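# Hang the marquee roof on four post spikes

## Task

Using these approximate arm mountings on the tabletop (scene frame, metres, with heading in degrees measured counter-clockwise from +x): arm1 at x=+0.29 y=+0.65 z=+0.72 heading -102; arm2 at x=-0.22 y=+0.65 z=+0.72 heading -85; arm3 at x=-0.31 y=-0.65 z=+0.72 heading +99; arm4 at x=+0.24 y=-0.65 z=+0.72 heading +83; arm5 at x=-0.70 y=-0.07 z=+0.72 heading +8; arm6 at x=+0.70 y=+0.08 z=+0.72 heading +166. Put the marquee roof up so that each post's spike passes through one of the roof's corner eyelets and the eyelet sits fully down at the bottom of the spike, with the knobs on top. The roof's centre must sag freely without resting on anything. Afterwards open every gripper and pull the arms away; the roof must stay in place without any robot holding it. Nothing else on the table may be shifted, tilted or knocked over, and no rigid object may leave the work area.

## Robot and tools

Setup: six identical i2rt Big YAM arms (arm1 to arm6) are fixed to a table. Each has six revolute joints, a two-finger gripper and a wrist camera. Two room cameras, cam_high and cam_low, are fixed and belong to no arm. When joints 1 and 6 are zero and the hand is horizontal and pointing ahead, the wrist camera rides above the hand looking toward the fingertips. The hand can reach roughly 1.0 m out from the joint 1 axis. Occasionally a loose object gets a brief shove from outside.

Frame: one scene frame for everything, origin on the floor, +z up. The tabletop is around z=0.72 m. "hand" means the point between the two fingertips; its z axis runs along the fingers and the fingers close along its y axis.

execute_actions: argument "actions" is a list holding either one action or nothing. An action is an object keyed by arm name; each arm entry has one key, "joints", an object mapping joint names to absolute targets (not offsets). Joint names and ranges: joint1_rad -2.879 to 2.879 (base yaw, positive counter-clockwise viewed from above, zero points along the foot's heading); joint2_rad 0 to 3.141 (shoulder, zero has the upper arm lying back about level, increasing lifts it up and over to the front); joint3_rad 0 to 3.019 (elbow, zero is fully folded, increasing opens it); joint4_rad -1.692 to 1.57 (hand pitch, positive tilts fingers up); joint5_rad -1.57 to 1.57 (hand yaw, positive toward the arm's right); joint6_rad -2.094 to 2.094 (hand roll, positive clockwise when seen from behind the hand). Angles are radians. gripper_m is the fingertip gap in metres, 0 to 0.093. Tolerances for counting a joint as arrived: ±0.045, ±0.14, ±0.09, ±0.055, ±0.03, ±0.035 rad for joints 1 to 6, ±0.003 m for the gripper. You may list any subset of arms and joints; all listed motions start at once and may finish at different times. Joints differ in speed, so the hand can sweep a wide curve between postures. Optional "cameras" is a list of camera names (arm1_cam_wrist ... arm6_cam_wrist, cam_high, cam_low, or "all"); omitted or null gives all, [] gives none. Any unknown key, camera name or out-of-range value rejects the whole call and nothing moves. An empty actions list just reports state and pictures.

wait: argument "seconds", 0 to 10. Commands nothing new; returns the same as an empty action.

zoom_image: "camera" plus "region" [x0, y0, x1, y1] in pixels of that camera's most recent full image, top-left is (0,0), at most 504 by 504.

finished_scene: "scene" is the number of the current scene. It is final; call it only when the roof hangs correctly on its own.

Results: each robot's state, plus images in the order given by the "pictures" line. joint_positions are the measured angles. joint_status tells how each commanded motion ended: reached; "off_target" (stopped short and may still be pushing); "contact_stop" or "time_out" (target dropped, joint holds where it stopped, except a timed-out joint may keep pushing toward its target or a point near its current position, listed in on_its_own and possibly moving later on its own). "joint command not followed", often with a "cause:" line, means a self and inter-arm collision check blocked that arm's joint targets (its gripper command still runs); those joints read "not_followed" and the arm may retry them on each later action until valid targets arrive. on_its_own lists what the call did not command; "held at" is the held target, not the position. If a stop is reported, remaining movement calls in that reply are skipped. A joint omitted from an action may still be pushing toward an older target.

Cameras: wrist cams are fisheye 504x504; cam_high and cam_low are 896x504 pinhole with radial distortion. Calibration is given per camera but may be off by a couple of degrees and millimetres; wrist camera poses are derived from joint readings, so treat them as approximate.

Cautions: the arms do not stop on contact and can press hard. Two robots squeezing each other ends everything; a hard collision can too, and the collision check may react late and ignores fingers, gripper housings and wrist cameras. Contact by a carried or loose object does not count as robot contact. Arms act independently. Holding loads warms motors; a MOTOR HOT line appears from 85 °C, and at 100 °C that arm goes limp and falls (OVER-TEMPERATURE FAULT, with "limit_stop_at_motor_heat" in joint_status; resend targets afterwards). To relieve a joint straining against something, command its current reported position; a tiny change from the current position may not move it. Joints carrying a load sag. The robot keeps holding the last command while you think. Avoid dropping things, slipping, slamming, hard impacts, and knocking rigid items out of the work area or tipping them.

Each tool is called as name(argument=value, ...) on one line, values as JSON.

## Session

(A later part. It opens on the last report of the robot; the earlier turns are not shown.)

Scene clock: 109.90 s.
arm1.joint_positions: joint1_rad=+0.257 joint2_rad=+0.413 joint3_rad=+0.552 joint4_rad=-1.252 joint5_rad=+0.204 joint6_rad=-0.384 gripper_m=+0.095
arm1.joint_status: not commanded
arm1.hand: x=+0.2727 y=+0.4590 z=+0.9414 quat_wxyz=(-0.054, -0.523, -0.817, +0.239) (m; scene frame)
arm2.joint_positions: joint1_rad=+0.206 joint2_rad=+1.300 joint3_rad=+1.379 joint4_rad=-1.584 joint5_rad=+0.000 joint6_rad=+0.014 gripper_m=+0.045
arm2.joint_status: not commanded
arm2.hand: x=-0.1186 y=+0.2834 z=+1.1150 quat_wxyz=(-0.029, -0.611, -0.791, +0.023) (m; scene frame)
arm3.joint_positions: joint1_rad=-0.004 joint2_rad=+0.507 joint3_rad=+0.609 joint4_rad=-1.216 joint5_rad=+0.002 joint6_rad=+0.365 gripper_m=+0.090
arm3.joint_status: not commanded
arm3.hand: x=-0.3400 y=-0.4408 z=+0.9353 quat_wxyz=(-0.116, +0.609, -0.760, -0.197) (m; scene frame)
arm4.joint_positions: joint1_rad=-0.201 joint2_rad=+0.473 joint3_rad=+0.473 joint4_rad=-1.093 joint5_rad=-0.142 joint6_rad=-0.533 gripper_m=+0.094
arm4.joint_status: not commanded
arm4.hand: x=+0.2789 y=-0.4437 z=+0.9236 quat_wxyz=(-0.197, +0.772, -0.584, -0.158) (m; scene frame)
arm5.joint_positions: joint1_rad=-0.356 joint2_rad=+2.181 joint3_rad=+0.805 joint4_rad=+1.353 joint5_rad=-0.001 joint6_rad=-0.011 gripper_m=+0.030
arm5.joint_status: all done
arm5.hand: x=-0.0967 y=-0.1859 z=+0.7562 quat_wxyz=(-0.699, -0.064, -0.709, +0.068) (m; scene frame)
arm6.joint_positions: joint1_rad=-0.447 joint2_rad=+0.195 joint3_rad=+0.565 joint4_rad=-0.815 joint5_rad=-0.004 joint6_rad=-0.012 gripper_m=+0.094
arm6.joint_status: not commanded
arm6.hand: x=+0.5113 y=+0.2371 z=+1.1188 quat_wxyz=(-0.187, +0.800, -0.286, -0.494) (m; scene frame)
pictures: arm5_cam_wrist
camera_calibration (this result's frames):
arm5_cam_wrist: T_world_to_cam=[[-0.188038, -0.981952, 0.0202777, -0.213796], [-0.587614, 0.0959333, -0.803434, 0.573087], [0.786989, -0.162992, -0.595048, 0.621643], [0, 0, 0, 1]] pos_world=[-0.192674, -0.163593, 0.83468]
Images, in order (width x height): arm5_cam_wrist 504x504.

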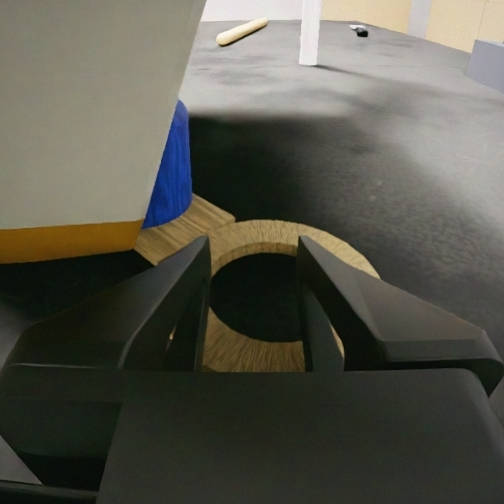

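execute_actions(actions=[{"arm5":{"joints":{"gripper_m":0.01,"joint4_rad":1.2}}}], cameras=["arm5_cam_wrist"])

execute_actions(actions=[{"arm5":{"joints":{"joint2_rad":2.08,"joint3_rad":0.56,"joint4_rad":1.26,"joint1_rad":-0.2}}}], cameras=["arm5_cam_wrist","cam_high"])

Scene clock: 111.03 s.
arm1.joint_positions: joint1_rad=+0.257 joint2_rad=+0.413 joint3_rad=+0.552 joint4_rad=-1.252 joint5_rad=+0.204 joint6_rad=-0.384 gripper_m=+0.095
arm1.joint_status: not commanded
arm1.hand: x=+0.2727 y=+0.4590 z=+0.9414 quat_wxyz=(-0.054, -0.523, -0.817, +0.239) (m; scene frame)
arm2.joint_positions: joint1_rad=+0.206 joint2_rad=+1.300 joint3_rad=+1.379 joint4_rad=-1.584 joint5_rad=+0.000 joint6_rad=+0.014 gripper_m=+0.045
arm2.joint_status: not commanded
arm2.hand: x=-0.1186 y=+0.2834 z=+1.1150 quat_wxyz=(-0.029, -0.611, -0.791, +0.023) (m; scene frame)
arm3.joint_positions: joint1_rad=-0.004 joint2_rad=+0.507 joint3_rad=+0.609 joint4_rad=-1.216 joint5_rad=+0.002 joint6_rad=+0.365 gripper_m=+0.090
arm3.joint_status: not commanded
arm3.hand: x=-0.3400 y=-0.4408 z=+0.9353 quat_wxyz=(-0.116, +0.609, -0.760, -0.197) (m; scene frame)
arm4.joint_positions: joint1_rad=-0.201 joint2_rad=+0.473 joint3_rad=+0.473 joint4_rad=-1.093 joint5_rad=-0.142 joint6_rad=-0.533 gripper_m=+0.094
arm4.joint_status: not commanded
arm4.hand: x=+0.2789 y=-0.4437 z=+0.9236 quat_wxyz=(-0.197, +0.772, -0.584, -0.158) (m; scene frame)
arm5.joint_positions: joint1_rad=-0.356 joint2_rad=+2.155 joint3_rad=+0.816 joint4_rad=+1.255 joint5_rad=-0.001 joint6_rad=-0.010 gripper_m=+0.010
arm5.joint_status: all done
arm5.hand: x=-0.0911 y=-0.1870 z=+0.7511 quat_wxyz=(-0.677, -0.067, -0.730, +0.066) (m; scene frame)
arm6.joint_positions: joint1_rad=-0.447 joint2_rad=+0.195 joint3_rad=+0.565 joint4_rad=-0.815 joint5_rad=-0.004 joint6_rad=-0.012 gripper_m=+0.094
arm6.joint_status: not commanded
arm6.hand: x=+0.5113 y=+0.2371 z=+1.1188 quat_wxyz=(-0.187, +0.800, -0.286, -0.494) (m; scene frame)
pictures: arm5_cam_wrist
camera_calibration (this result's frames):
arm5_cam_wrist: T_world_to_cam=[[-0.186679, -0.982243, 0.0187055, -0.212422], [-0.634742, 0.106059, -0.765411, 0.54149], [0.749836, -0.154759, -0.643269, 0.648364], [0, 0, 0, 1]] pos_world=[-0.182115, -0.165739, 0.835508]
Images, in order (width x height): arm5_cam_wrist 504x504.

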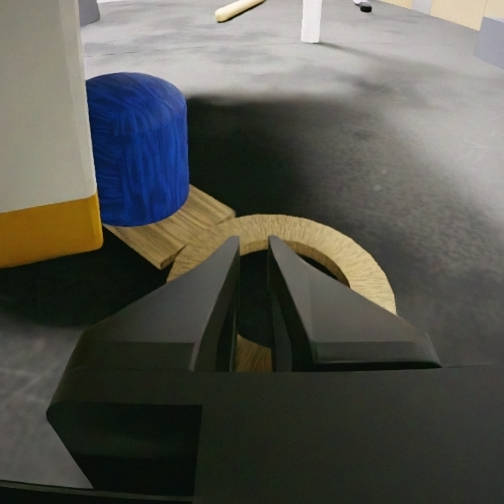

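Scene clock: 111.93 s.
arm1.joint_positions: joint1_rad=+0.257 joint2_rad=+0.413 joint3_rad=+0.552 joint4_rad=-1.252 joint5_rad=+0.204 joint6_rad=-0.384 gripper_m=+0.095
arm1.joint_status: not commanded
arm1.hand: x=+0.2727 y=+0.4590 z=+0.9414 quat_wxyz=(-0.054, -0.523, -0.817, +0.239) (m; scene frame)
arm2.joint_positions: joint1_rad=+0.206 joint2_rad=+1.300 joint3_rad=+1.379 joint4_rad=-1.584 joint5_rad=+0.000 joint6_rad=+0.014 gripper_m=+0.045
arm2.joint_status: not commanded
arm2.hand: x=-0.1186 y=+0.2834 z=+1.1150 quat_wxyz=(-0.029, -0.611, -0.791, +0.023) (m; scene frame)
arm3.joint_positions: joint1_rad=-0.004 joint2_rad=+0.507 joint3_rad=+0.609 joint4_rad=-1.216 joint5_rad=+0.002 joint6_rad=+0.365 gripper_m=+0.090
arm3.joint_status: not commanded
arm3.hand: x=-0.3400 y=-0.4408 z=+0.9353 quat_wxyz=(-0.116, +0.609, -0.760, -0.197) (m; scene frame)
arm4.joint_positions: joint1_rad=-0.201 joint2_rad=+0.473 joint3_rad=+0.473 joint4_rad=-1.093 joint5_rad=-0.142 joint6_rad=-0.533 gripper_m=+0.094
arm4.joint_status: not commanded
arm4.hand: x=+0.2789 y=-0.4437 z=+0.9236 quat_wxyz=(-0.197, +0.772, -0.584, -0.158) (m; scene frame)
arm5.joint_positions: joint1_rad=-0.192 joint2_rad=+2.048 joint3_rad=+0.586 joint4_rad=+1.278 joint5_rad=+0.001 joint6_rad=-0.007 gripper_m=+0.010
arm5.joint_status: all done
arm5.hand: x=-0.1611 y=-0.0841 z=+0.7448 quat_wxyz=(-0.643, -0.008, -0.766, +0.010) (m; scene frame)
arm6.joint_positions: joint1_rad=-0.447 joint2_rad=+0.195 joint3_rad=+0.565 joint4_rad=-0.815 joint5_rad=-0.004 joint6_rad=-0.012 gripper_m=+0.094
arm6.joint_status: not commanded
arm6.hand: x=+0.5113 y=+0.2371 z=+1.1188 quat_wxyz=(-0.187, +0.800, -0.286, -0.494) (m; scene frame)
pictures: arm5_cam_wrist, cam_high
camera_calibration (this result's frames):
arm5_cam_wrist: T_world_to_cam=[[-0.0241507, -0.999539, 0.0184019, -0.0994004], [-0.716561, 0.00447206, -0.69751, 0.409048], [0.697106, -0.0300314, -0.716339, 0.769184], [0, 0, 0, 1]] pos_world=[-0.245496, -0.0780841, 0.838141]
Images, in order (width x height): arm5_cam_wrist 504x504, cam_high 896x504.

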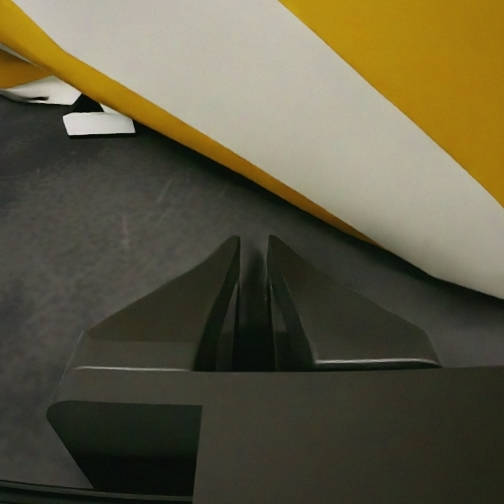

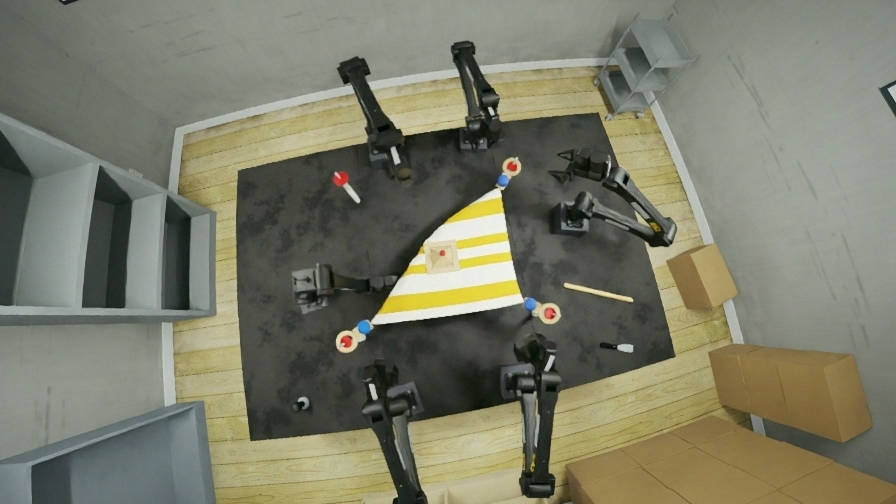

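execute_actions(actions=[{"arm5":{"joints":{"joint1_rad":-0.355,"joint2_rad":2.09,"joint3_rad":0.58,"joint4_rad":1.40,"gripper_m":0.093}}}], cameras=[])

execute_actions(actions=[{"arm5":{"joints":{"joint2_rad":2.2,"joint3_rad":0.81,"joint4_rad":1.35}}}], cameras=["arm5_cam_wrist"])

Scene clock: 113.13 s.
arm1.joint_positions: joint1_rad=+0.257 joint2_rad=+0.413 joint3_rad=+0.552 joint4_rad=-1.252 joint5_rad=+0.204 joint6_rad=-0.384 gripper_m=+0.095
arm1.joint_status: not commanded
arm1.hand: x=+0.2727 y=+0.4590 z=+0.9414 quat_wxyz=(-0.054, -0.523, -0.817, +0.239) (m; scene frame)
arm2.joint_positions: joint1_rad=+0.206 joint2_rad=+1.300 joint3_rad=+1.379 joint4_rad=-1.584 joint5_rad=+0.000 joint6_rad=+0.014 gripper_m=+0.045
arm2.joint_status: not commanded
arm2.hand: x=-0.1186 y=+0.2834 z=+1.1150 quat_wxyz=(-0.029, -0.611, -0.791, +0.023) (m; scene frame)
arm3.joint_positions: joint1_rad=-0.004 joint2_rad=+0.507 joint3_rad=+0.609 joint4_rad=-1.216 joint5_rad=+0.002 joint6_rad=+0.365 gripper_m=+0.090
arm3.joint_status: not commanded
arm3.hand: x=-0.3400 y=-0.4408 z=+0.9353 quat_wxyz=(-0.116, +0.609, -0.760, -0.197) (m; scene frame)
arm4.joint_positions: joint1_rad=-0.201 joint2_rad=+0.473 joint3_rad=+0.473 joint4_rad=-1.093 joint5_rad=-0.142 joint6_rad=-0.533 gripper_m=+0.094
arm4.joint_status: not commanded
arm4.hand: x=+0.2789 y=-0.4437 z=+0.9236 quat_wxyz=(-0.197, +0.772, -0.584, -0.158) (m; scene frame)
arm5.joint_positions: joint1_rad=-0.365 joint2_rad=+2.078 joint3_rad=+0.586 joint4_rad=+1.382 joint5_rad=+0.000 joint6_rad=-0.006 gripper_m=+0.093
arm5.joint_status: all done
arm5.hand: x=-0.1713 y=-0.1765 z=+0.7541 quat_wxyz=(-0.667, -0.072, -0.738, +0.067) (m; scene frame)
arm6.joint_positions: joint1_rad=-0.447 joint2_rad=+0.195 joint3_rad=+0.565 joint4_rad=-0.815 joint5_rad=-0.004 joint6_rad=-0.012 gripper_m=+0.094
arm6.joint_status: not commanded
arm6.hand: x=+0.5113 y=+0.2371 z=+1.1188 quat_wxyz=(-0.187, +0.800, -0.286, -0.494) (m; scene frame)
pictures: none
No camera images: the call's "cameras" was empty. Leave "cameras" out to get every camera's image.

Scene clock: 113.97 s.
arm1.joint_positions: joint1_rad=+0.257 joint2_rad=+0.413 joint3_rad=+0.552 joint4_rad=-1.252 joint5_rad=+0.204 joint6_rad=-0.384 gripper_m=+0.095
arm1.joint_status: not commanded
arm1.hand: x=+0.2727 y=+0.4590 z=+0.9414 quat_wxyz=(-0.054, -0.523, -0.817, +0.239) (m; scene frame)
arm2.joint_positions: joint1_rad=+0.206 joint2_rad=+1.300 joint3_rad=+1.379 joint4_rad=-1.584 joint5_rad=+0.000 joint6_rad=+0.014 gripper_m=+0.045
arm2.joint_status: not commanded
arm2.hand: x=-0.1186 y=+0.2834 z=+1.1150 quat_wxyz=(-0.029, -0.611, -0.791, +0.023) (m; scene frame)
arm3.joint_positions: joint1_rad=-0.004 joint2_rad=+0.507 joint3_rad=+0.609 joint4_rad=-1.216 joint5_rad=+0.002 joint6_rad=+0.365 gripper_m=+0.090
arm3.joint_status: not commanded
arm3.hand: x=-0.3400 y=-0.4408 z=+0.9353 quat_wxyz=(-0.116, +0.609, -0.760, -0.197) (m; scene frame)
arm4.joint_positions: joint1_rad=-0.201 joint2_rad=+0.473 joint3_rad=+0.473 joint4_rad=-1.093 joint5_rad=-0.142 joint6_rad=-0.533 gripper_m=+0.094
arm4.joint_status: not commanded
arm4.hand: x=+0.2789 y=-0.4437 z=+0.9236 quat_wxyz=(-0.197, +0.772, -0.584, -0.158) (m; scene frame)
arm5.joint_positions: joint1_rad=-0.364 joint2_rad=+2.178 joint3_rad=+0.797 joint4_rad=+1.362 joint5_rad=+0.000 joint6_rad=-0.013 gripper_m=+0.093
arm5.joint_status: all done
arm5.hand: x=-0.1007 y=-0.1905 z=+0.7569 quat_wxyz=(-0.700, -0.067, -0.707, +0.072) (m; scene frame)
arm6.joint_positions: joint1_rad=-0.447 joint2_rad=+0.195 joint3_rad=+0.565 joint4_rad=-0.815 joint5_rad=-0.004 joint6_rad=-0.012 gripper_m=+0.094
arm6.joint_status: not commanded
arm6.hand: x=+0.5113 y=+0.2371 z=+1.1188 quat_wxyz=(-0.187, +0.800, -0.286, -0.494) (m; scene frame)
pictures: arm5_cam_wrist
camera_calibration (this result's frames):
arm5_cam_wrist: T_world_to_cam=[[-0.19781, -0.979999, 0.0217393, -0.220759], [-0.584793, 0.100182, -0.804972, 0.574036], [0.786694, -0.171944, -0.592914, 0.621146], [0, 0, 0, 1]] pos_world=[-0.196628, -0.167049, 0.835168]
Images, in order (width x height): arm5_cam_wrist 504x504.

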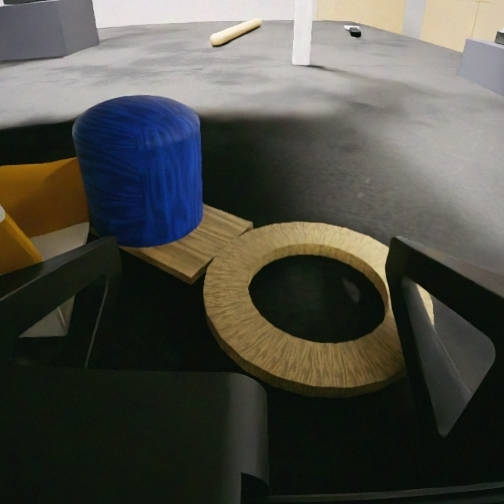

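execute_actions(actions=[{"arm5":{"joints":{"joint5_rad":-0.22}}}], cameras=[])

execute_actions(actions=[{"arm5":{"joints":{"joint2_rad":2.25,"joint3_rad":0.94,"joint4_rad":1.32}}}], cameras=["arm5_cam_wrist"])

Scene clock: 115.07 s.
arm1.joint_positions: joint1_rad=+0.257 joint2_rad=+0.413 joint3_rad=+0.552 joint4_rad=-1.252 joint5_rad=+0.204 joint6_rad=-0.384 gripper_m=+0.095
arm1.joint_status: not commanded
arm1.hand: x=+0.2727 y=+0.4590 z=+0.9414 quat_wxyz=(-0.054, -0.523, -0.817, +0.239) (m; scene frame)
arm2.joint_positions: joint1_rad=+0.206 joint2_rad=+1.300 joint3_rad=+1.379 joint4_rad=-1.584 joint5_rad=+0.000 joint6_rad=+0.014 gripper_m=+0.045
arm2.joint_status: not commanded
arm2.hand: x=-0.1186 y=+0.2834 z=+1.1150 quat_wxyz=(-0.029, -0.611, -0.791, +0.023) (m; scene frame)
arm3.joint_positions: joint1_rad=-0.004 joint2_rad=+0.507 joint3_rad=+0.609 joint4_rad=-1.216 joint5_rad=+0.002 joint6_rad=+0.365 gripper_m=+0.090
arm3.joint_status: not commanded
arm3.hand: x=-0.3400 y=-0.4408 z=+0.9353 quat_wxyz=(-0.116, +0.609, -0.760, -0.197) (m; scene frame)
arm4.joint_positions: joint1_rad=-0.201 joint2_rad=+0.473 joint3_rad=+0.473 joint4_rad=-1.093 joint5_rad=-0.142 joint6_rad=-0.533 gripper_m=+0.094
arm4.joint_status: not commanded
arm4.hand: x=+0.2789 y=-0.4437 z=+0.9236 quat_wxyz=(-0.197, +0.772, -0.584, -0.158) (m; scene frame)
arm5.joint_positions: joint1_rad=-0.364 joint2_rad=+2.178 joint3_rad=+0.797 joint4_rad=+1.362 joint5_rad=-0.213 joint6_rad=-0.013 gripper_m=+0.093
arm5.joint_status: all done
arm5.hand: x=-0.0974 y=-0.1540 z=+0.7571 quat_wxyz=(-0.704, +0.008, -0.710, -0.003) (m; scene frame)
arm6.joint_positions: joint1_rad=-0.447 joint2_rad=+0.195 joint3_rad=+0.565 joint4_rad=-0.815 joint5_rad=-0.004 joint6_rad=-0.012 gripper_m=+0.094
arm6.joint_status: not commanded
arm6.hand: x=+0.5113 y=+0.2371 z=+1.1188 quat_wxyz=(-0.187, +0.800, -0.286, -0.494) (m; scene frame)
pictures: none
No camera images: the call's "cameras" was empty. Leave "cameras" out to get every camera's image.

Scene clock: 115.80 s.
arm1.joint_positions: joint1_rad=+0.257 joint2_rad=+0.413 joint3_rad=+0.552 joint4_rad=-1.252 joint5_rad=+0.204 joint6_rad=-0.384 gripper_m=+0.095
arm1.joint_status: not commanded
arm1.hand: x=+0.2727 y=+0.4590 z=+0.9414 quat_wxyz=(-0.054, -0.523, -0.817, +0.239) (m; scene frame)
arm2.joint_positions: joint1_rad=+0.206 joint2_rad=+1.300 joint3_rad=+1.379 joint4_rad=-1.584 joint5_rad=+0.000 joint6_rad=+0.014 gripper_m=+0.045
arm2.joint_status: not commanded
arm2.hand: x=-0.1186 y=+0.2834 z=+1.1150 quat_wxyz=(-0.029, -0.611, -0.791, +0.023) (m; scene frame)
arm3.joint_positions: joint1_rad=-0.004 joint2_rad=+0.507 joint3_rad=+0.609 joint4_rad=-1.216 joint5_rad=+0.002 joint6_rad=+0.365 gripper_m=+0.090
arm3.joint_status: not commanded
arm3.hand: x=-0.3400 y=-0.4408 z=+0.9353 quat_wxyz=(-0.116, +0.609, -0.760, -0.197) (m; scene frame)
arm4.joint_positions: joint1_rad=-0.201 joint2_rad=+0.473 joint3_rad=+0.473 joint4_rad=-1.093 joint5_rad=-0.142 joint6_rad=-0.533 gripper_m=+0.094
arm4.joint_status: not commanded
arm4.hand: x=+0.2789 y=-0.4437 z=+0.9236 quat_wxyz=(-0.197, +0.772, -0.584, -0.158) (m; scene frame)
arm5.joint_positions: joint1_rad=-0.364 joint2_rad=+2.228 joint3_rad=+0.920 joint4_rad=+1.332 joint5_rad=-0.216 joint6_rad=-0.010 gripper_m=+0.093
arm5.joint_status: all done
arm5.hand: x=-0.0577 y=-0.1614 z=+0.7605 quat_wxyz=(-0.719, +0.011, -0.695, -0.002) (m; scene frame)
arm6.joint_positions: joint1_rad=-0.447 joint2_rad=+0.195 joint3_rad=+0.565 joint4_rad=-0.815 joint5_rad=-0.004 joint6_rad=-0.012 gripper_m=+0.094
arm6.joint_status: not commanded
arm6.hand: x=+0.5113 y=+0.2371 z=+1.1188 quat_wxyz=(-0.187, +0.800, -0.286, -0.494) (m; scene frame)
pictures: arm5_cam_wrist
camera_calibration (this result's frames):
arm5_cam_wrist: T_world_to_cam=[[0.0159529, -0.999527, 0.0262899, -0.178182], [-0.556939, -0.0307196, -0.829985, 0.598705], [0.8304, -0.00140121, -0.557165, 0.597276], [0, 0, 0, 1]] pos_world=[-0.159694, -0.158868, 0.834382]
Images, in order (width x height): arm5_cam_wrist 504x504.

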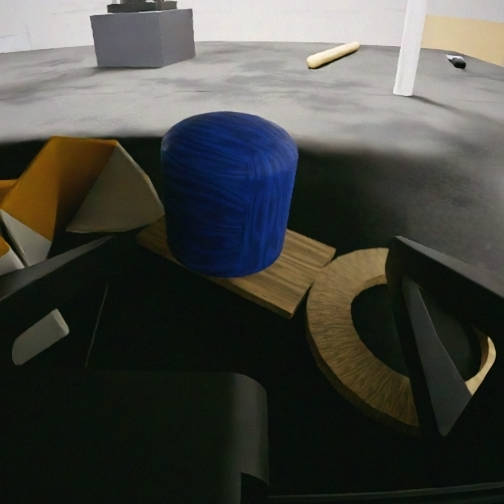

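Advance a bit more and close.

execute_actions(actions=[{"arm5":{"joints":{"joint2_rad":2.29,"joint3_rad":1.03,"joint4_rad":1.29}}}], cameras=[])

execute_actions(actions=[{"arm5":{"joints":{"gripper_m":0.02}}}], cameras=["arm5_cam_wrist"])

Scene clock: 116.70 s.
arm1.joint_positions: joint1_rad=+0.257 joint2_rad=+0.413 joint3_rad=+0.552 joint4_rad=-1.252 joint5_rad=+0.204 joint6_rad=-0.384 gripper_m=+0.095
arm1.joint_status: not commanded
arm1.hand: x=+0.2727 y=+0.4590 z=+0.9414 quat_wxyz=(-0.054, -0.523, -0.817, +0.239) (m; scene frame)
arm2.joint_positions: joint1_rad=+0.206 joint2_rad=+1.300 joint3_rad=+1.379 joint4_rad=-1.584 joint5_rad=+0.000 joint6_rad=+0.014 gripper_m=+0.045
arm2.joint_status: not commanded
arm2.hand: x=-0.1186 y=+0.2834 z=+1.1150 quat_wxyz=(-0.029, -0.611, -0.791, +0.023) (m; scene frame)
arm3.joint_positions: joint1_rad=-0.004 joint2_rad=+0.507 joint3_rad=+0.609 joint4_rad=-1.216 joint5_rad=+0.002 joint6_rad=+0.365 gripper_m=+0.090
arm3.joint_status: not commanded
arm3.hand: x=-0.3400 y=-0.4408 z=+0.9353 quat_wxyz=(-0.116, +0.609, -0.760, -0.197) (m; scene frame)
arm4.joint_positions: joint1_rad=-0.201 joint2_rad=+0.473 joint3_rad=+0.473 joint4_rad=-1.093 joint5_rad=-0.142 joint6_rad=-0.533 gripper_m=+0.094
arm4.joint_status: not commanded
arm4.hand: x=+0.2789 y=-0.4437 z=+0.9236 quat_wxyz=(-0.197, +0.772, -0.584, -0.158) (m; scene frame)
arm5.joint_positions: joint1_rad=-0.364 joint2_rad=+2.257 joint3_rad=+1.007 joint4_rad=+1.297 joint5_rad=-0.217 joint6_rad=-0.008 gripper_m=+0.093
arm5.joint_status: all done
arm5.hand: x=-0.0298 y=-0.1669 z=+0.7647 quat_wxyz=(-0.727, +0.012, -0.686, -0.001) (m; scene frame)
arm6.joint_positions: joint1_rad=-0.447 joint2_rad=+0.195 joint3_rad=+0.565 joint4_rad=-0.815 joint5_rad=-0.004 joint6_rad=-0.012 gripper_m=+0.094
arm6.joint_status: not commanded
arm6.hand: x=+0.5113 y=+0.2371 z=+1.1188 quat_wxyz=(-0.187, +0.800, -0.286, -0.494) (m; scene frame)
pictures: none
No camera images: the call's "cameras" was empty. Leave "cameras" out to get every camera's image.

Scene clock: 117.37 s.
arm1.joint_positions: joint1_rad=+0.257 joint2_rad=+0.413 joint3_rad=+0.552 joint4_rad=-1.252 joint5_rad=+0.204 joint6_rad=-0.384 gripper_m=+0.095
arm1.joint_status: not commanded
arm1.hand: x=+0.2727 y=+0.4590 z=+0.9414 quat_wxyz=(-0.054, -0.523, -0.817, +0.239) (m; scene frame)
arm2.joint_positions: joint1_rad=+0.206 joint2_rad=+1.300 joint3_rad=+1.379 joint4_rad=-1.584 joint5_rad=+0.000 joint6_rad=+0.014 gripper_m=+0.045
arm2.joint_status: not commanded
arm2.hand: x=-0.1186 y=+0.2834 z=+1.1150 quat_wxyz=(-0.029, -0.611, -0.791, +0.023) (m; scene frame)
arm3.joint_positions: joint1_rad=-0.004 joint2_rad=+0.507 joint3_rad=+0.609 joint4_rad=-1.216 joint5_rad=+0.002 joint6_rad=+0.365 gripper_m=+0.090
arm3.joint_status: not commanded
arm3.hand: x=-0.3400 y=-0.4408 z=+0.9353 quat_wxyz=(-0.116, +0.609, -0.760, -0.197) (m; scene frame)
arm4.joint_positions: joint1_rad=-0.201 joint2_rad=+0.473 joint3_rad=+0.473 joint4_rad=-1.093 joint5_rad=-0.142 joint6_rad=-0.533 gripper_m=+0.094
arm4.joint_status: not commanded
arm4.hand: x=+0.2789 y=-0.4437 z=+0.9236 quat_wxyz=(-0.197, +0.772, -0.584, -0.158) (m; scene frame)
arm5.joint_positions: joint1_rad=-0.364 joint2_rad=+2.257 joint3_rad=+1.007 joint4_rad=+1.297 joint5_rad=-0.217 joint6_rad=-0.007 gripper_m=+0.020
arm5.joint_status: all done
arm5.hand: x=-0.0298 y=-0.1669 z=+0.7647 quat_wxyz=(-0.727, +0.012, -0.686, -0.001) (m; scene frame)
arm6.joint_positions: joint1_rad=-0.447 joint2_rad=+0.195 joint3_rad=+0.565 joint4_rad=-0.815 joint5_rad=-0.004 joint6_rad=-0.012 gripper_m=+0.094
arm6.joint_status: not commanded
arm6.hand: x=+0.5113 y=+0.2371 z=+1.1188 quat_wxyz=(-0.187, +0.800, -0.286, -0.494) (m; scene frame)
pictures: arm5_cam_wrist
camera_calibration (this result's frames):
arm5_cam_wrist: T_world_to_cam=[[0.0164672, -0.999451, 0.0287659, -0.186], [-0.537237, -0.0331083, -0.842781, 0.627494], [0.84327, -0.00157589, -0.537487, 0.561701], [0, 0, 0, 1]] pos_world=[-0.133489, -0.164238, 0.836098]
Images, in order (width x height): arm5_cam_wrist 504x504.

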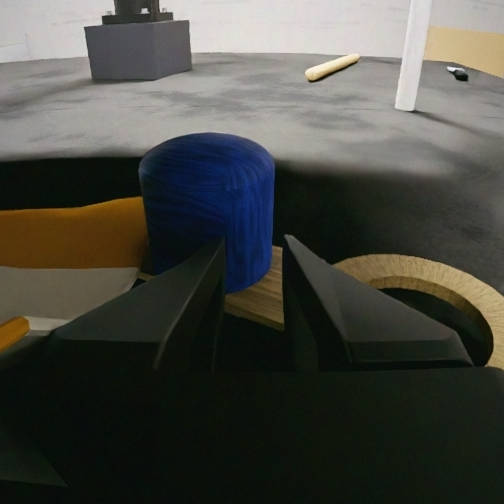

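execute_actions(actions=[{"arm5":{"joints":{"gripper_m":0.093,"joint5_rad":-0.28}}}], cameras=[])

execute_actions(actions=[{"arm5":{"joints":{"joint2_rad":2.39,"joint3_rad":1.25,"joint4_rad":1.17}}}], cameras=["arm5_cam_wrist"])

Scene clock: 118.27 s.
arm1.joint_positions: joint1_rad=+0.257 joint2_rad=+0.413 joint3_rad=+0.552 joint4_rad=-1.252 joint5_rad=+0.204 joint6_rad=-0.384 gripper_m=+0.095
arm1.joint_status: not commanded
arm1.hand: x=+0.2727 y=+0.4590 z=+0.9414 quat_wxyz=(-0.054, -0.523, -0.817, +0.239) (m; scene frame)
arm2.joint_positions: joint1_rad=+0.206 joint2_rad=+1.300 joint3_rad=+1.379 joint4_rad=-1.584 joint5_rad=+0.000 joint6_rad=+0.014 gripper_m=+0.045
arm2.joint_status: not commanded
arm2.hand: x=-0.1186 y=+0.2834 z=+1.1150 quat_wxyz=(-0.029, -0.611, -0.791, +0.023) (m; scene frame)
arm3.joint_positions: joint1_rad=-0.004 joint2_rad=+0.507 joint3_rad=+0.609 joint4_rad=-1.216 joint5_rad=+0.002 joint6_rad=+0.365 gripper_m=+0.090
arm3.joint_status: not commanded
arm3.hand: x=-0.3400 y=-0.4408 z=+0.9353 quat_wxyz=(-0.116, +0.609, -0.760, -0.197) (m; scene frame)
arm4.joint_positions: joint1_rad=-0.201 joint2_rad=+0.473 joint3_rad=+0.473 joint4_rad=-1.093 joint5_rad=-0.142 joint6_rad=-0.533 gripper_m=+0.094
arm4.joint_status: not commanded
arm4.hand: x=+0.2789 y=-0.4437 z=+0.9236 quat_wxyz=(-0.197, +0.772, -0.584, -0.158) (m; scene frame)
arm5.joint_positions: joint1_rad=-0.364 joint2_rad=+2.257 joint3_rad=+1.007 joint4_rad=+1.297 joint5_rad=-0.276 joint6_rad=-0.007 gripper_m=+0.093
arm5.joint_status: all done
arm5.hand: x=-0.0303 y=-0.1567 z=+0.7645 quat_wxyz=(-0.726, +0.033, -0.686, -0.022) (m; scene frame)
arm6.joint_positions: joint1_rad=-0.447 joint2_rad=+0.195 joint3_rad=+0.565 joint4_rad=-0.815 joint5_rad=-0.004 joint6_rad=-0.012 gripper_m=+0.094
arm6.joint_status: not commanded
arm6.hand: x=+0.5113 y=+0.2371 z=+1.1188 quat_wxyz=(-0.187, +0.800, -0.286, -0.494) (m; scene frame)
pictures: none
No camera images: the call's "cameras" was empty. Leave "cameras" out to get every camera's image.

Scene clock: 119.10 s.
arm1.joint_positions: joint1_rad=+0.257 joint2_rad=+0.413 joint3_rad=+0.552 joint4_rad=-1.252 joint5_rad=+0.204 joint6_rad=-0.384 gripper_m=+0.095
arm1.joint_status: not commanded
arm1.hand: x=+0.2727 y=+0.4590 z=+0.9414 quat_wxyz=(-0.054, -0.523, -0.817, +0.239) (m; scene frame)
arm2.joint_positions: joint1_rad=+0.206 joint2_rad=+1.300 joint3_rad=+1.379 joint4_rad=-1.584 joint5_rad=+0.000 joint6_rad=+0.014 gripper_m=+0.045
arm2.joint_status: not commanded
arm2.hand: x=-0.1186 y=+0.2834 z=+1.1150 quat_wxyz=(-0.029, -0.611, -0.791, +0.023) (m; scene frame)
arm3.joint_positions: joint1_rad=-0.004 joint2_rad=+0.507 joint3_rad=+0.609 joint4_rad=-1.216 joint5_rad=+0.002 joint6_rad=+0.365 gripper_m=+0.090
arm3.joint_status: not commanded
arm3.hand: x=-0.3400 y=-0.4408 z=+0.9353 quat_wxyz=(-0.116, +0.609, -0.760, -0.197) (m; scene frame)
arm4.joint_positions: joint1_rad=-0.201 joint2_rad=+0.473 joint3_rad=+0.473 joint4_rad=-1.093 joint5_rad=-0.142 joint6_rad=-0.533 gripper_m=+0.094
arm4.joint_status: not commanded
arm4.hand: x=+0.2789 y=-0.4437 z=+0.9236 quat_wxyz=(-0.197, +0.772, -0.584, -0.158) (m; scene frame)
arm5.joint_positions: joint1_rad=-0.364 joint2_rad=+2.329 joint3_rad=+1.227 joint4_rad=+1.177 joint5_rad=-0.277 joint6_rad=-0.007 gripper_m=+0.093
arm5.joint_status: all done
arm5.hand: x=+0.0372 y=-0.1700 z=+0.7717 quat_wxyz=(-0.736, +0.036, -0.676, -0.020) (m; scene frame)
arm6.joint_positions: joint1_rad=-0.447 joint2_rad=+0.195 joint3_rad=+0.565 joint4_rad=-0.815 joint5_rad=-0.004 joint6_rad=-0.012 gripper_m=+0.094
arm6.joint_status: not commanded
arm6.hand: x=+0.5113 y=+0.2371 z=+1.1188 quat_wxyz=(-0.187, +0.800, -0.286, -0.494) (m; scene frame)
pictures: arm5_cam_wrist
camera_calibration (this result's frames):
arm5_cam_wrist: T_world_to_cam=[[0.0755153, -0.996383, 0.0389552, -0.200029], [-0.51141, -0.0722376, -0.856295, 0.672176], [0.856013, 0.0447413, -0.515015, 0.499055], [0, 0, 0, 1]] pos_world=[-0.0683344, -0.173078, 0.840395]
Images, in order (width x height): arm5_cam_wrist 504x504.

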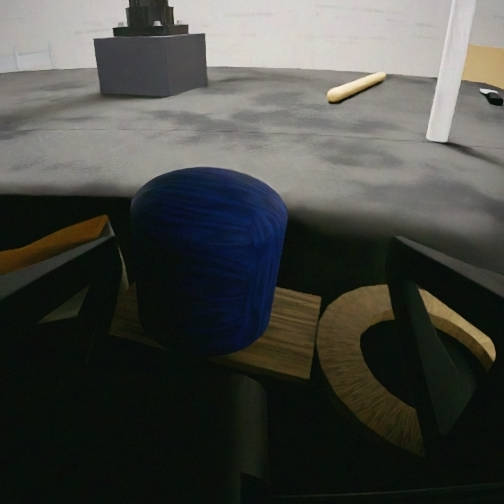

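execute_actions(actions=[{"arm5":{"joints":{"gripper_m":0.02}}}], cameras=["arm5_cam_wrist"])

Scene clock: 119.93 s.
arm1.joint_positions: joint1_rad=+0.257 joint2_rad=+0.413 joint3_rad=+0.552 joint4_rad=-1.252 joint5_rad=+0.204 joint6_rad=-0.384 gripper_m=+0.095
arm1.joint_status: not commanded
arm1.hand: x=+0.2727 y=+0.4590 z=+0.9414 quat_wxyz=(-0.054, -0.523, -0.817, +0.239) (m; scene frame)
arm2.joint_positions: joint1_rad=+0.206 joint2_rad=+1.300 joint3_rad=+1.379 joint4_rad=-1.584 joint5_rad=+0.000 joint6_rad=+0.014 gripper_m=+0.045
arm2.joint_status: not commanded
arm2.hand: x=-0.1186 y=+0.2834 z=+1.1150 quat_wxyz=(-0.029, -0.611, -0.791, +0.023) (m; scene frame)
arm3.joint_positions: joint1_rad=-0.004 joint2_rad=+0.507 joint3_rad=+0.609 joint4_rad=-1.216 joint5_rad=+0.002 joint6_rad=+0.365 gripper_m=+0.090
arm3.joint_status: not commanded
arm3.hand: x=-0.3400 y=-0.4408 z=+0.9353 quat_wxyz=(-0.116, +0.609, -0.760, -0.197) (m; scene frame)
arm4.joint_positions: joint1_rad=-0.201 joint2_rad=+0.473 joint3_rad=+0.473 joint4_rad=-1.093 joint5_rad=-0.142 joint6_rad=-0.533 gripper_m=+0.094
arm4.joint_status: not commanded
arm4.hand: x=+0.2789 y=-0.4437 z=+0.9236 quat_wxyz=(-0.197, +0.772, -0.584, -0.158) (m; scene frame)
arm5.joint_positions: joint1_rad=-0.364 joint2_rad=+2.329 joint3_rad=+1.227 joint4_rad=+1.177 joint5_rad=-0.280 joint6_rad=-0.006 gripper_m=+0.048
arm5.joint_status: gripper_m off_target (ended at +0.048, target +0.020)
arm5.hand: x=+0.0372 y=-0.1696 z=+0.7716 quat_wxyz=(-0.736, +0.037, -0.676, -0.021) (m; scene frame)
arm6.joint_positions: joint1_rad=-0.447 joint2_rad=+0.195 joint3_rad=+0.565 joint4_rad=-0.815 joint5_rad=-0.004 joint6_rad=-0.012 gripper_m=+0.094
arm6.joint_status: not commanded
arm6.hand: x=+0.5113 y=+0.2371 z=+1.1188 quat_wxyz=(-0.187, +0.800, -0.286, -0.494) (m; scene frame)
pictures: arm5_cam_wrist
camera_calibration (this result's frames):
arm5_cam_wrist: T_world_to_cam=[[0.0779028, -0.99624, 0.0379028, -0.198887], [-0.511662, -0.072582, -0.856116, 0.67192], [0.855648, 0.0473004, -0.515393, 0.499746], [0, 0, 0, 1]] pos_world=[-0.0683166, -0.173008, 0.840345]
Images, in order (width x height): arm5_cam_wrist 504x504.

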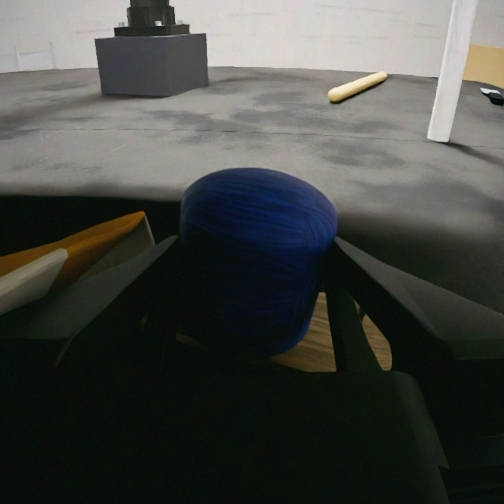

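execute_actions(actions=[{"arm5":{"joints":{"joint2_rad":2.0,"joint3_rad":0.58,"joint4_rad":1.36}}}], cameras=["cam_high","cam_low"])

Scene clock: 121.50 s.
arm1.joint_positions: joint1_rad=+0.257 joint2_rad=+0.413 joint3_rad=+0.552 joint4_rad=-1.252 joint5_rad=+0.204 joint6_rad=-0.384 gripper_m=+0.095
arm1.joint_status: not commanded
arm1.hand: x=+0.2727 y=+0.4590 z=+0.9414 quat_wxyz=(-0.054, -0.523, -0.817, +0.239) (m; scene frame)
arm2.joint_positions: joint1_rad=+0.206 joint2_rad=+1.300 joint3_rad=+1.379 joint4_rad=-1.584 joint5_rad=+0.000 joint6_rad=+0.014 gripper_m=+0.045
arm2.joint_status: not commanded
arm2.hand: x=-0.1186 y=+0.2834 z=+1.1150 quat_wxyz=(-0.029, -0.611, -0.791, +0.023) (m; scene frame)
arm3.joint_positions: joint1_rad=-0.004 joint2_rad=+0.507 joint3_rad=+0.609 joint4_rad=-1.216 joint5_rad=+0.002 joint6_rad=+0.365 gripper_m=+0.090
arm3.joint_status: not commanded
arm3.hand: x=-0.3400 y=-0.4408 z=+0.9353 quat_wxyz=(-0.116, +0.609, -0.760, -0.197) (m; scene frame)
arm4.joint_positions: joint1_rad=-0.201 joint2_rad=+0.473 joint3_rad=+0.473 joint4_rad=-1.093 joint5_rad=-0.142 joint6_rad=-0.533 gripper_m=+0.094
arm4.joint_status: not commanded
arm4.hand: x=+0.2789 y=-0.4437 z=+0.9236 quat_wxyz=(-0.197, +0.772, -0.584, -0.158) (m; scene frame)
arm5.joint_positions: joint1_rad=-0.364 joint2_rad=+2.001 joint3_rad=+0.571 joint4_rad=+1.345 joint5_rad=-0.280 joint6_rad=-0.006 gripper_m=+0.048
arm5.joint_status: all done
arm5.hand: x=-0.1681 y=-0.1287 z=+0.7819 quat_wxyz=(-0.681, +0.023, -0.731, -0.035) (m; scene frame)
arm6.joint_positions: joint1_rad=-0.447 joint2_rad=+0.195 joint3_rad=+0.565 joint4_rad=-0.815 joint5_rad=-0.004 joint6_rad=-0.012 gripper_m=+0.094
arm6.joint_status: not commanded
arm6.hand: x=+0.5113 y=+0.2371 z=+1.1188 quat_wxyz=(-0.187, +0.800, -0.286, -0.494) (m; scene frame)
pictures: cam_high, cam_low
Images, in order (width x height): cam_high 896x504, cam_low 896x504.

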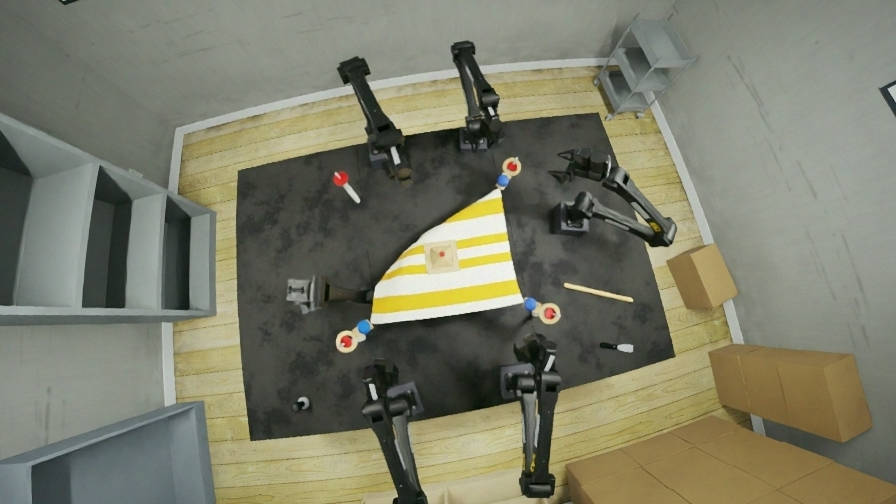

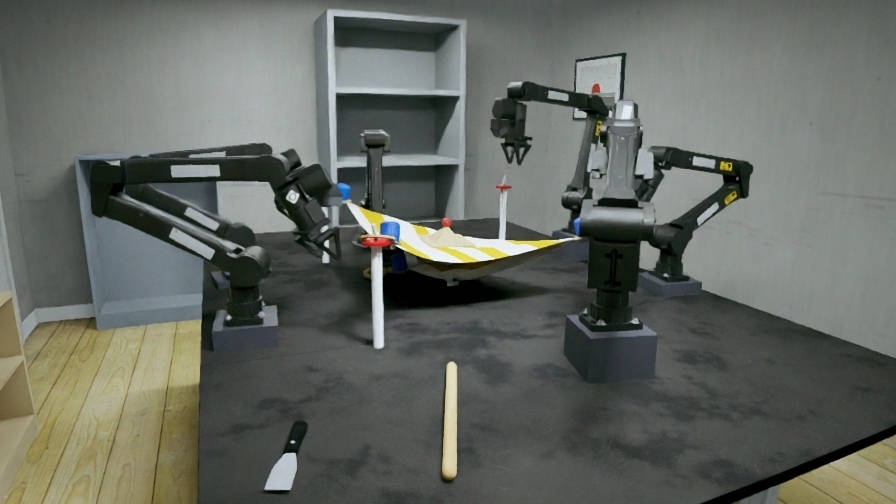

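execute_actions(actions=[{"arm5":{"joints":{"joint1_rad":0.25,"joint2_rad":1.75,"joint3_rad":0.6,"joint4_rad":1.1}},"arm2":{"joints":{"joint2_rad":0.5,"joint3_rad":0.6,"joint4_rad":-1.2}}}], cameras=["cam_high","cam_low"])

Scene clock: 123.27 s.
arm1.joint_positions: joint1_rad=+0.257 joint2_rad=+0.413 joint3_rad=+0.552 joint4_rad=-1.252 joint5_rad=+0.204 joint6_rad=-0.384 gripper_m=+0.095
arm1.joint_status: not commanded
arm1.hand: x=+0.2727 y=+0.4590 z=+0.9414 quat_wxyz=(-0.054, -0.523, -0.817, +0.239) (m; scene frame)
arm2.joint_positions: joint1_rad=+0.206 joint2_rad=+0.505 joint3_rad=+0.591 joint4_rad=-1.223 joint5_rad=+0.000 joint6_rad=+0.014 gripper_m=+0.045
arm2.joint_status: all done
arm2.hand: x=-0.1654 y=+0.4517 z=+0.9983 quat_wxyz=(-0.175, -0.596, -0.772, +0.132) (m; scene frame)
arm3.joint_positions: joint1_rad=-0.004 joint2_rad=+0.507 joint3_rad=+0.609 joint4_rad=-1.216 joint5_rad=+0.002 joint6_rad=+0.365 gripper_m=+0.090
arm3.joint_status: not commanded
arm3.hand: x=-0.3400 y=-0.4408 z=+0.9353 quat_wxyz=(-0.116, +0.609, -0.760, -0.197) (m; scene frame)
arm4.joint_positions: joint1_rad=-0.201 joint2_rad=+0.473 joint3_rad=+0.473 joint4_rad=-1.093 joint5_rad=-0.142 joint6_rad=-0.533 gripper_m=+0.094
arm4.joint_status: not commanded
arm4.hand: x=+0.2789 y=-0.4437 z=+0.9236 quat_wxyz=(-0.197, +0.772, -0.584, -0.158) (m; scene frame)
arm5.joint_positions: joint1_rad=+0.228 joint2_rad=+1.751 joint3_rad=+0.577 joint4_rad=+1.103 joint5_rad=-0.269 joint6_rad=+0.001 gripper_m=+0.048
arm5.joint_status: all done
arm5.hand: x=-0.2172 y=+0.1804 z=+0.8551 quat_wxyz=(-0.647, +0.232, -0.690, -0.228) (m; scene frame)
arm6.joint_positions: joint1_rad=-0.447 joint2_rad=+0.195 joint3_rad=+0.565 joint4_rad=-0.815 joint5_rad=-0.004 joint6_rad=-0.012 gripper_m=+0.094
arm6.joint_status: not commanded
arm6.hand: x=+0.5113 y=+0.2371 z=+1.1188 quat_wxyz=(-0.187, +0.800, -0.286, -0.494) (m; scene frame)
pictures: cam_high, cam_low
Images, in order (width x height): cam_high 896x504, cam_low 896x504.

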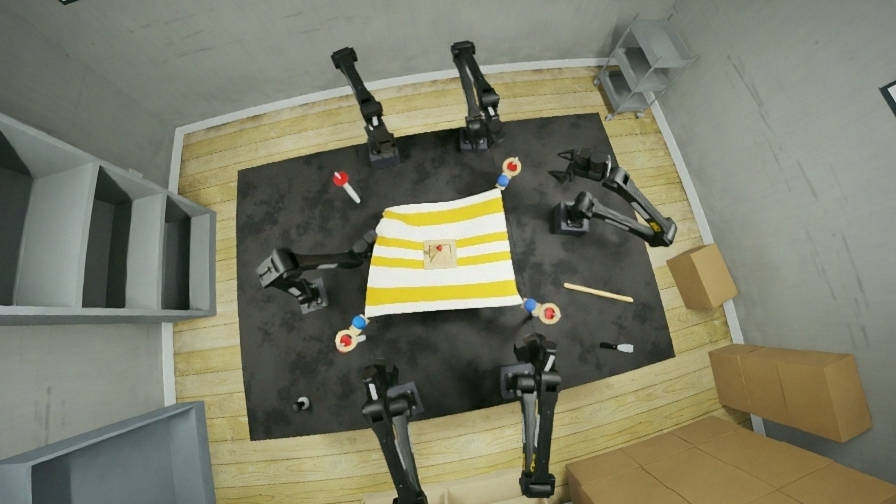

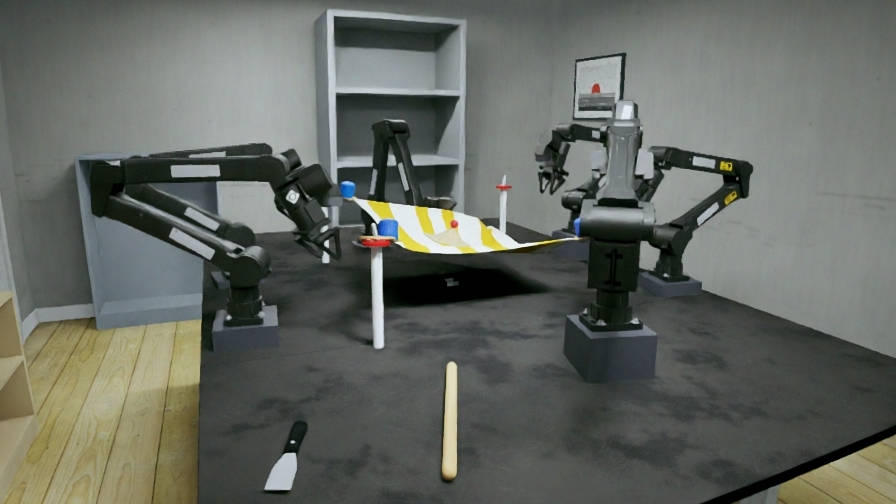

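execute_actions(actions=[{"arm5":{"joints":{"joint1_rad":0.35,"joint2_rad":1.97,"joint3_rad":0.6,"joint4_rad":1.33}}}], cameras=["arm5_cam_wrist"])

execute_actions(actions=[{"arm5":{"joints":{"gripper_m":0.093}}}], cameras=["arm5_cam_wrist","cam_high"])

Scene clock: 125.87 s.
arm1.joint_positions: joint1_rad=+0.257 joint2_rad=+0.413 joint3_rad=+0.552 joint4_rad=-1.252 joint5_rad=+0.204 joint6_rad=-0.384 gripper_m=+0.095
arm1.joint_status: not commanded
arm1.hand: x=+0.2727 y=+0.4590 z=+0.9414 quat_wxyz=(-0.054, -0.523, -0.817, +0.239) (m; scene frame)
arm2.joint_positions: joint1_rad=+0.206 joint2_rad=+0.505 joint3_rad=+0.591 joint4_rad=-1.223 joint5_rad=+0.000 joint6_rad=+0.014 gripper_m=+0.045
arm2.joint_status: not commanded
arm2.hand: x=-0.1654 y=+0.4517 z=+0.9983 quat_wxyz=(-0.175, -0.596, -0.772, +0.132) (m; scene frame)
arm3.joint_positions: joint1_rad=-0.004 joint2_rad=+0.507 joint3_rad=+0.609 joint4_rad=-1.216 joint5_rad=+0.002 joint6_rad=+0.365 gripper_m=+0.090
arm3.joint_status: not commanded
arm3.hand: x=-0.3400 y=-0.4408 z=+0.9353 quat_wxyz=(-0.116, +0.609, -0.760, -0.197) (m; scene frame)
arm4.joint_positions: joint1_rad=-0.201 joint2_rad=+0.473 joint3_rad=+0.473 joint4_rad=-1.093 joint5_rad=-0.142 joint6_rad=-0.533 gripper_m=+0.094
arm4.joint_status: not commanded
arm4.hand: x=+0.2789 y=-0.4437 z=+0.9236 quat_wxyz=(-0.197, +0.772, -0.584, -0.158) (m; scene frame)
arm5.joint_positions: joint1_rad=+0.306 joint2_rad=+1.975 joint3_rad=+0.577 joint4_rad=+1.319 joint5_rad=-0.252 joint6_rad=+0.011 gripper_m=+0.048
arm5.joint_status: all done
arm5.hand: x=-0.2406 y=+0.2132 z=+0.7905 quat_wxyz=(-0.635, +0.251, -0.686, -0.251) (m; scene frame)
arm6.joint_positions: joint1_rad=-0.447 joint2_rad=+0.195 joint3_rad=+0.565 joint4_rad=-0.815 joint5_rad=-0.004 joint6_rad=-0.012 gripper_m=+0.094
arm6.joint_status: not commanded
arm6.hand: x=+0.5113 y=+0.2371 z=+1.1188 quat_wxyz=(-0.187, +0.800, -0.286, -0.494) (m; scene frame)
pictures: arm5_cam_wrist
camera_calibration (this result's frames):
arm5_cam_wrist: T_world_to_cam=[[0.662094, -0.749329, -0.0116853, 0.33057], [-0.484233, -0.415855, -0.769794, 0.585249], [0.57197, 0.515335, -0.638185, 0.658054], [0, 0, 0, 1]] pos_world=[-0.311859, 0.151966, 0.874344]
Images, in order (width x height): arm5_cam_wrist 504x504.

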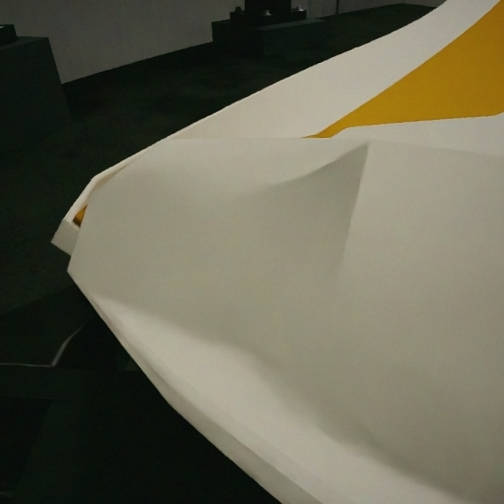

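Scene clock: 126.63 s.
arm1.joint_positions: joint1_rad=+0.257 joint2_rad=+0.413 joint3_rad=+0.552 joint4_rad=-1.252 joint5_rad=+0.204 joint6_rad=-0.384 gripper_m=+0.095
arm1.joint_status: not commanded
arm1.hand: x=+0.2727 y=+0.4590 z=+0.9414 quat_wxyz=(-0.054, -0.523, -0.817, +0.239) (m; scene frame)
arm2.joint_positions: joint1_rad=+0.206 joint2_rad=+0.505 joint3_rad=+0.591 joint4_rad=-1.223 joint5_rad=+0.000 joint6_rad=+0.014 gripper_m=+0.045
arm2.joint_status: not commanded
arm2.hand: x=-0.1654 y=+0.4517 z=+0.9983 quat_wxyz=(-0.175, -0.596, -0.772, +0.132) (m; scene frame)
arm3.joint_positions: joint1_rad=-0.004 joint2_rad=+0.507 joint3_rad=+0.609 joint4_rad=-1.216 joint5_rad=+0.002 joint6_rad=+0.365 gripper_m=+0.090
arm3.joint_status: not commanded
arm3.hand: x=-0.3400 y=-0.4408 z=+0.9353 quat_wxyz=(-0.116, +0.609, -0.760, -0.197) (m; scene frame)
arm4.joint_positions: joint1_rad=-0.201 joint2_rad=+0.473 joint3_rad=+0.473 joint4_rad=-1.093 joint5_rad=-0.142 joint6_rad=-0.533 gripper_m=+0.094
arm4.joint_status: not commanded
arm4.hand: x=+0.2789 y=-0.4437 z=+0.9236 quat_wxyz=(-0.197, +0.772, -0.584, -0.158) (m; scene frame)
arm5.joint_positions: joint1_rad=+0.319 joint2_rad=+1.973 joint3_rad=+0.581 joint4_rad=+1.324 joint5_rad=-0.265 joint6_rad=+0.008 gripper_m=+0.093
arm5.joint_status: all done
arm5.hand: x=-0.2441 y=+0.2212 z=+0.7938 quat_wxyz=(-0.636, +0.260, -0.679, -0.258) (m; scene frame)
arm6.joint_positions: joint1_rad=-0.447 joint2_rad=+0.195 joint3_rad=+0.565 joint4_rad=-0.815 joint5_rad=-0.004 joint6_rad=-0.012 gripper_m=+0.094
arm6.joint_status: not commanded
arm6.hand: x=+0.5113 y=+0.2371 z=+1.1188 quat_wxyz=(-0.187, +0.800, -0.286, -0.494) (m; scene frame)
pictures: arm5_cam_wrist, cam_high
camera_calibration (this result's frames):
arm5_cam_wrist: T_world_to_cam=[[0.680697, -0.732532, -0.00696937, 0.335969], [-0.46531, -0.424997, -0.776444, 0.6014], [0.565808, 0.531766, -0.630148, 0.646547], [0, 0, 0, 1]] pos_world=[-0.314677, 0.157889, 0.876716]
Images, in order (width x height): arm5_cam_wrist 504x504, cam_high 896x504.

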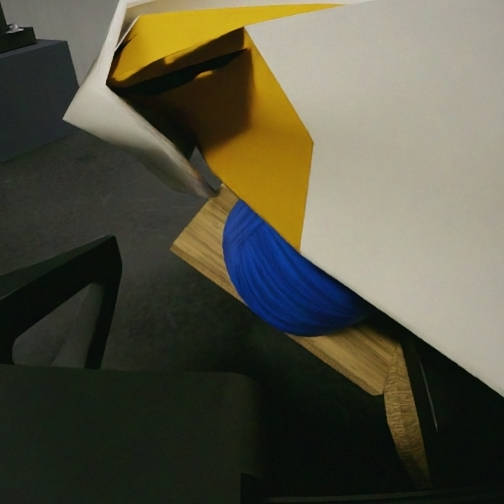

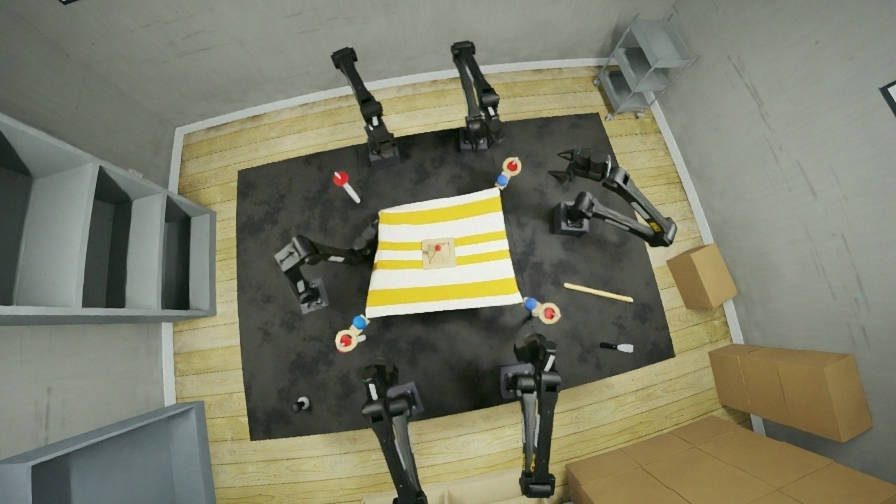

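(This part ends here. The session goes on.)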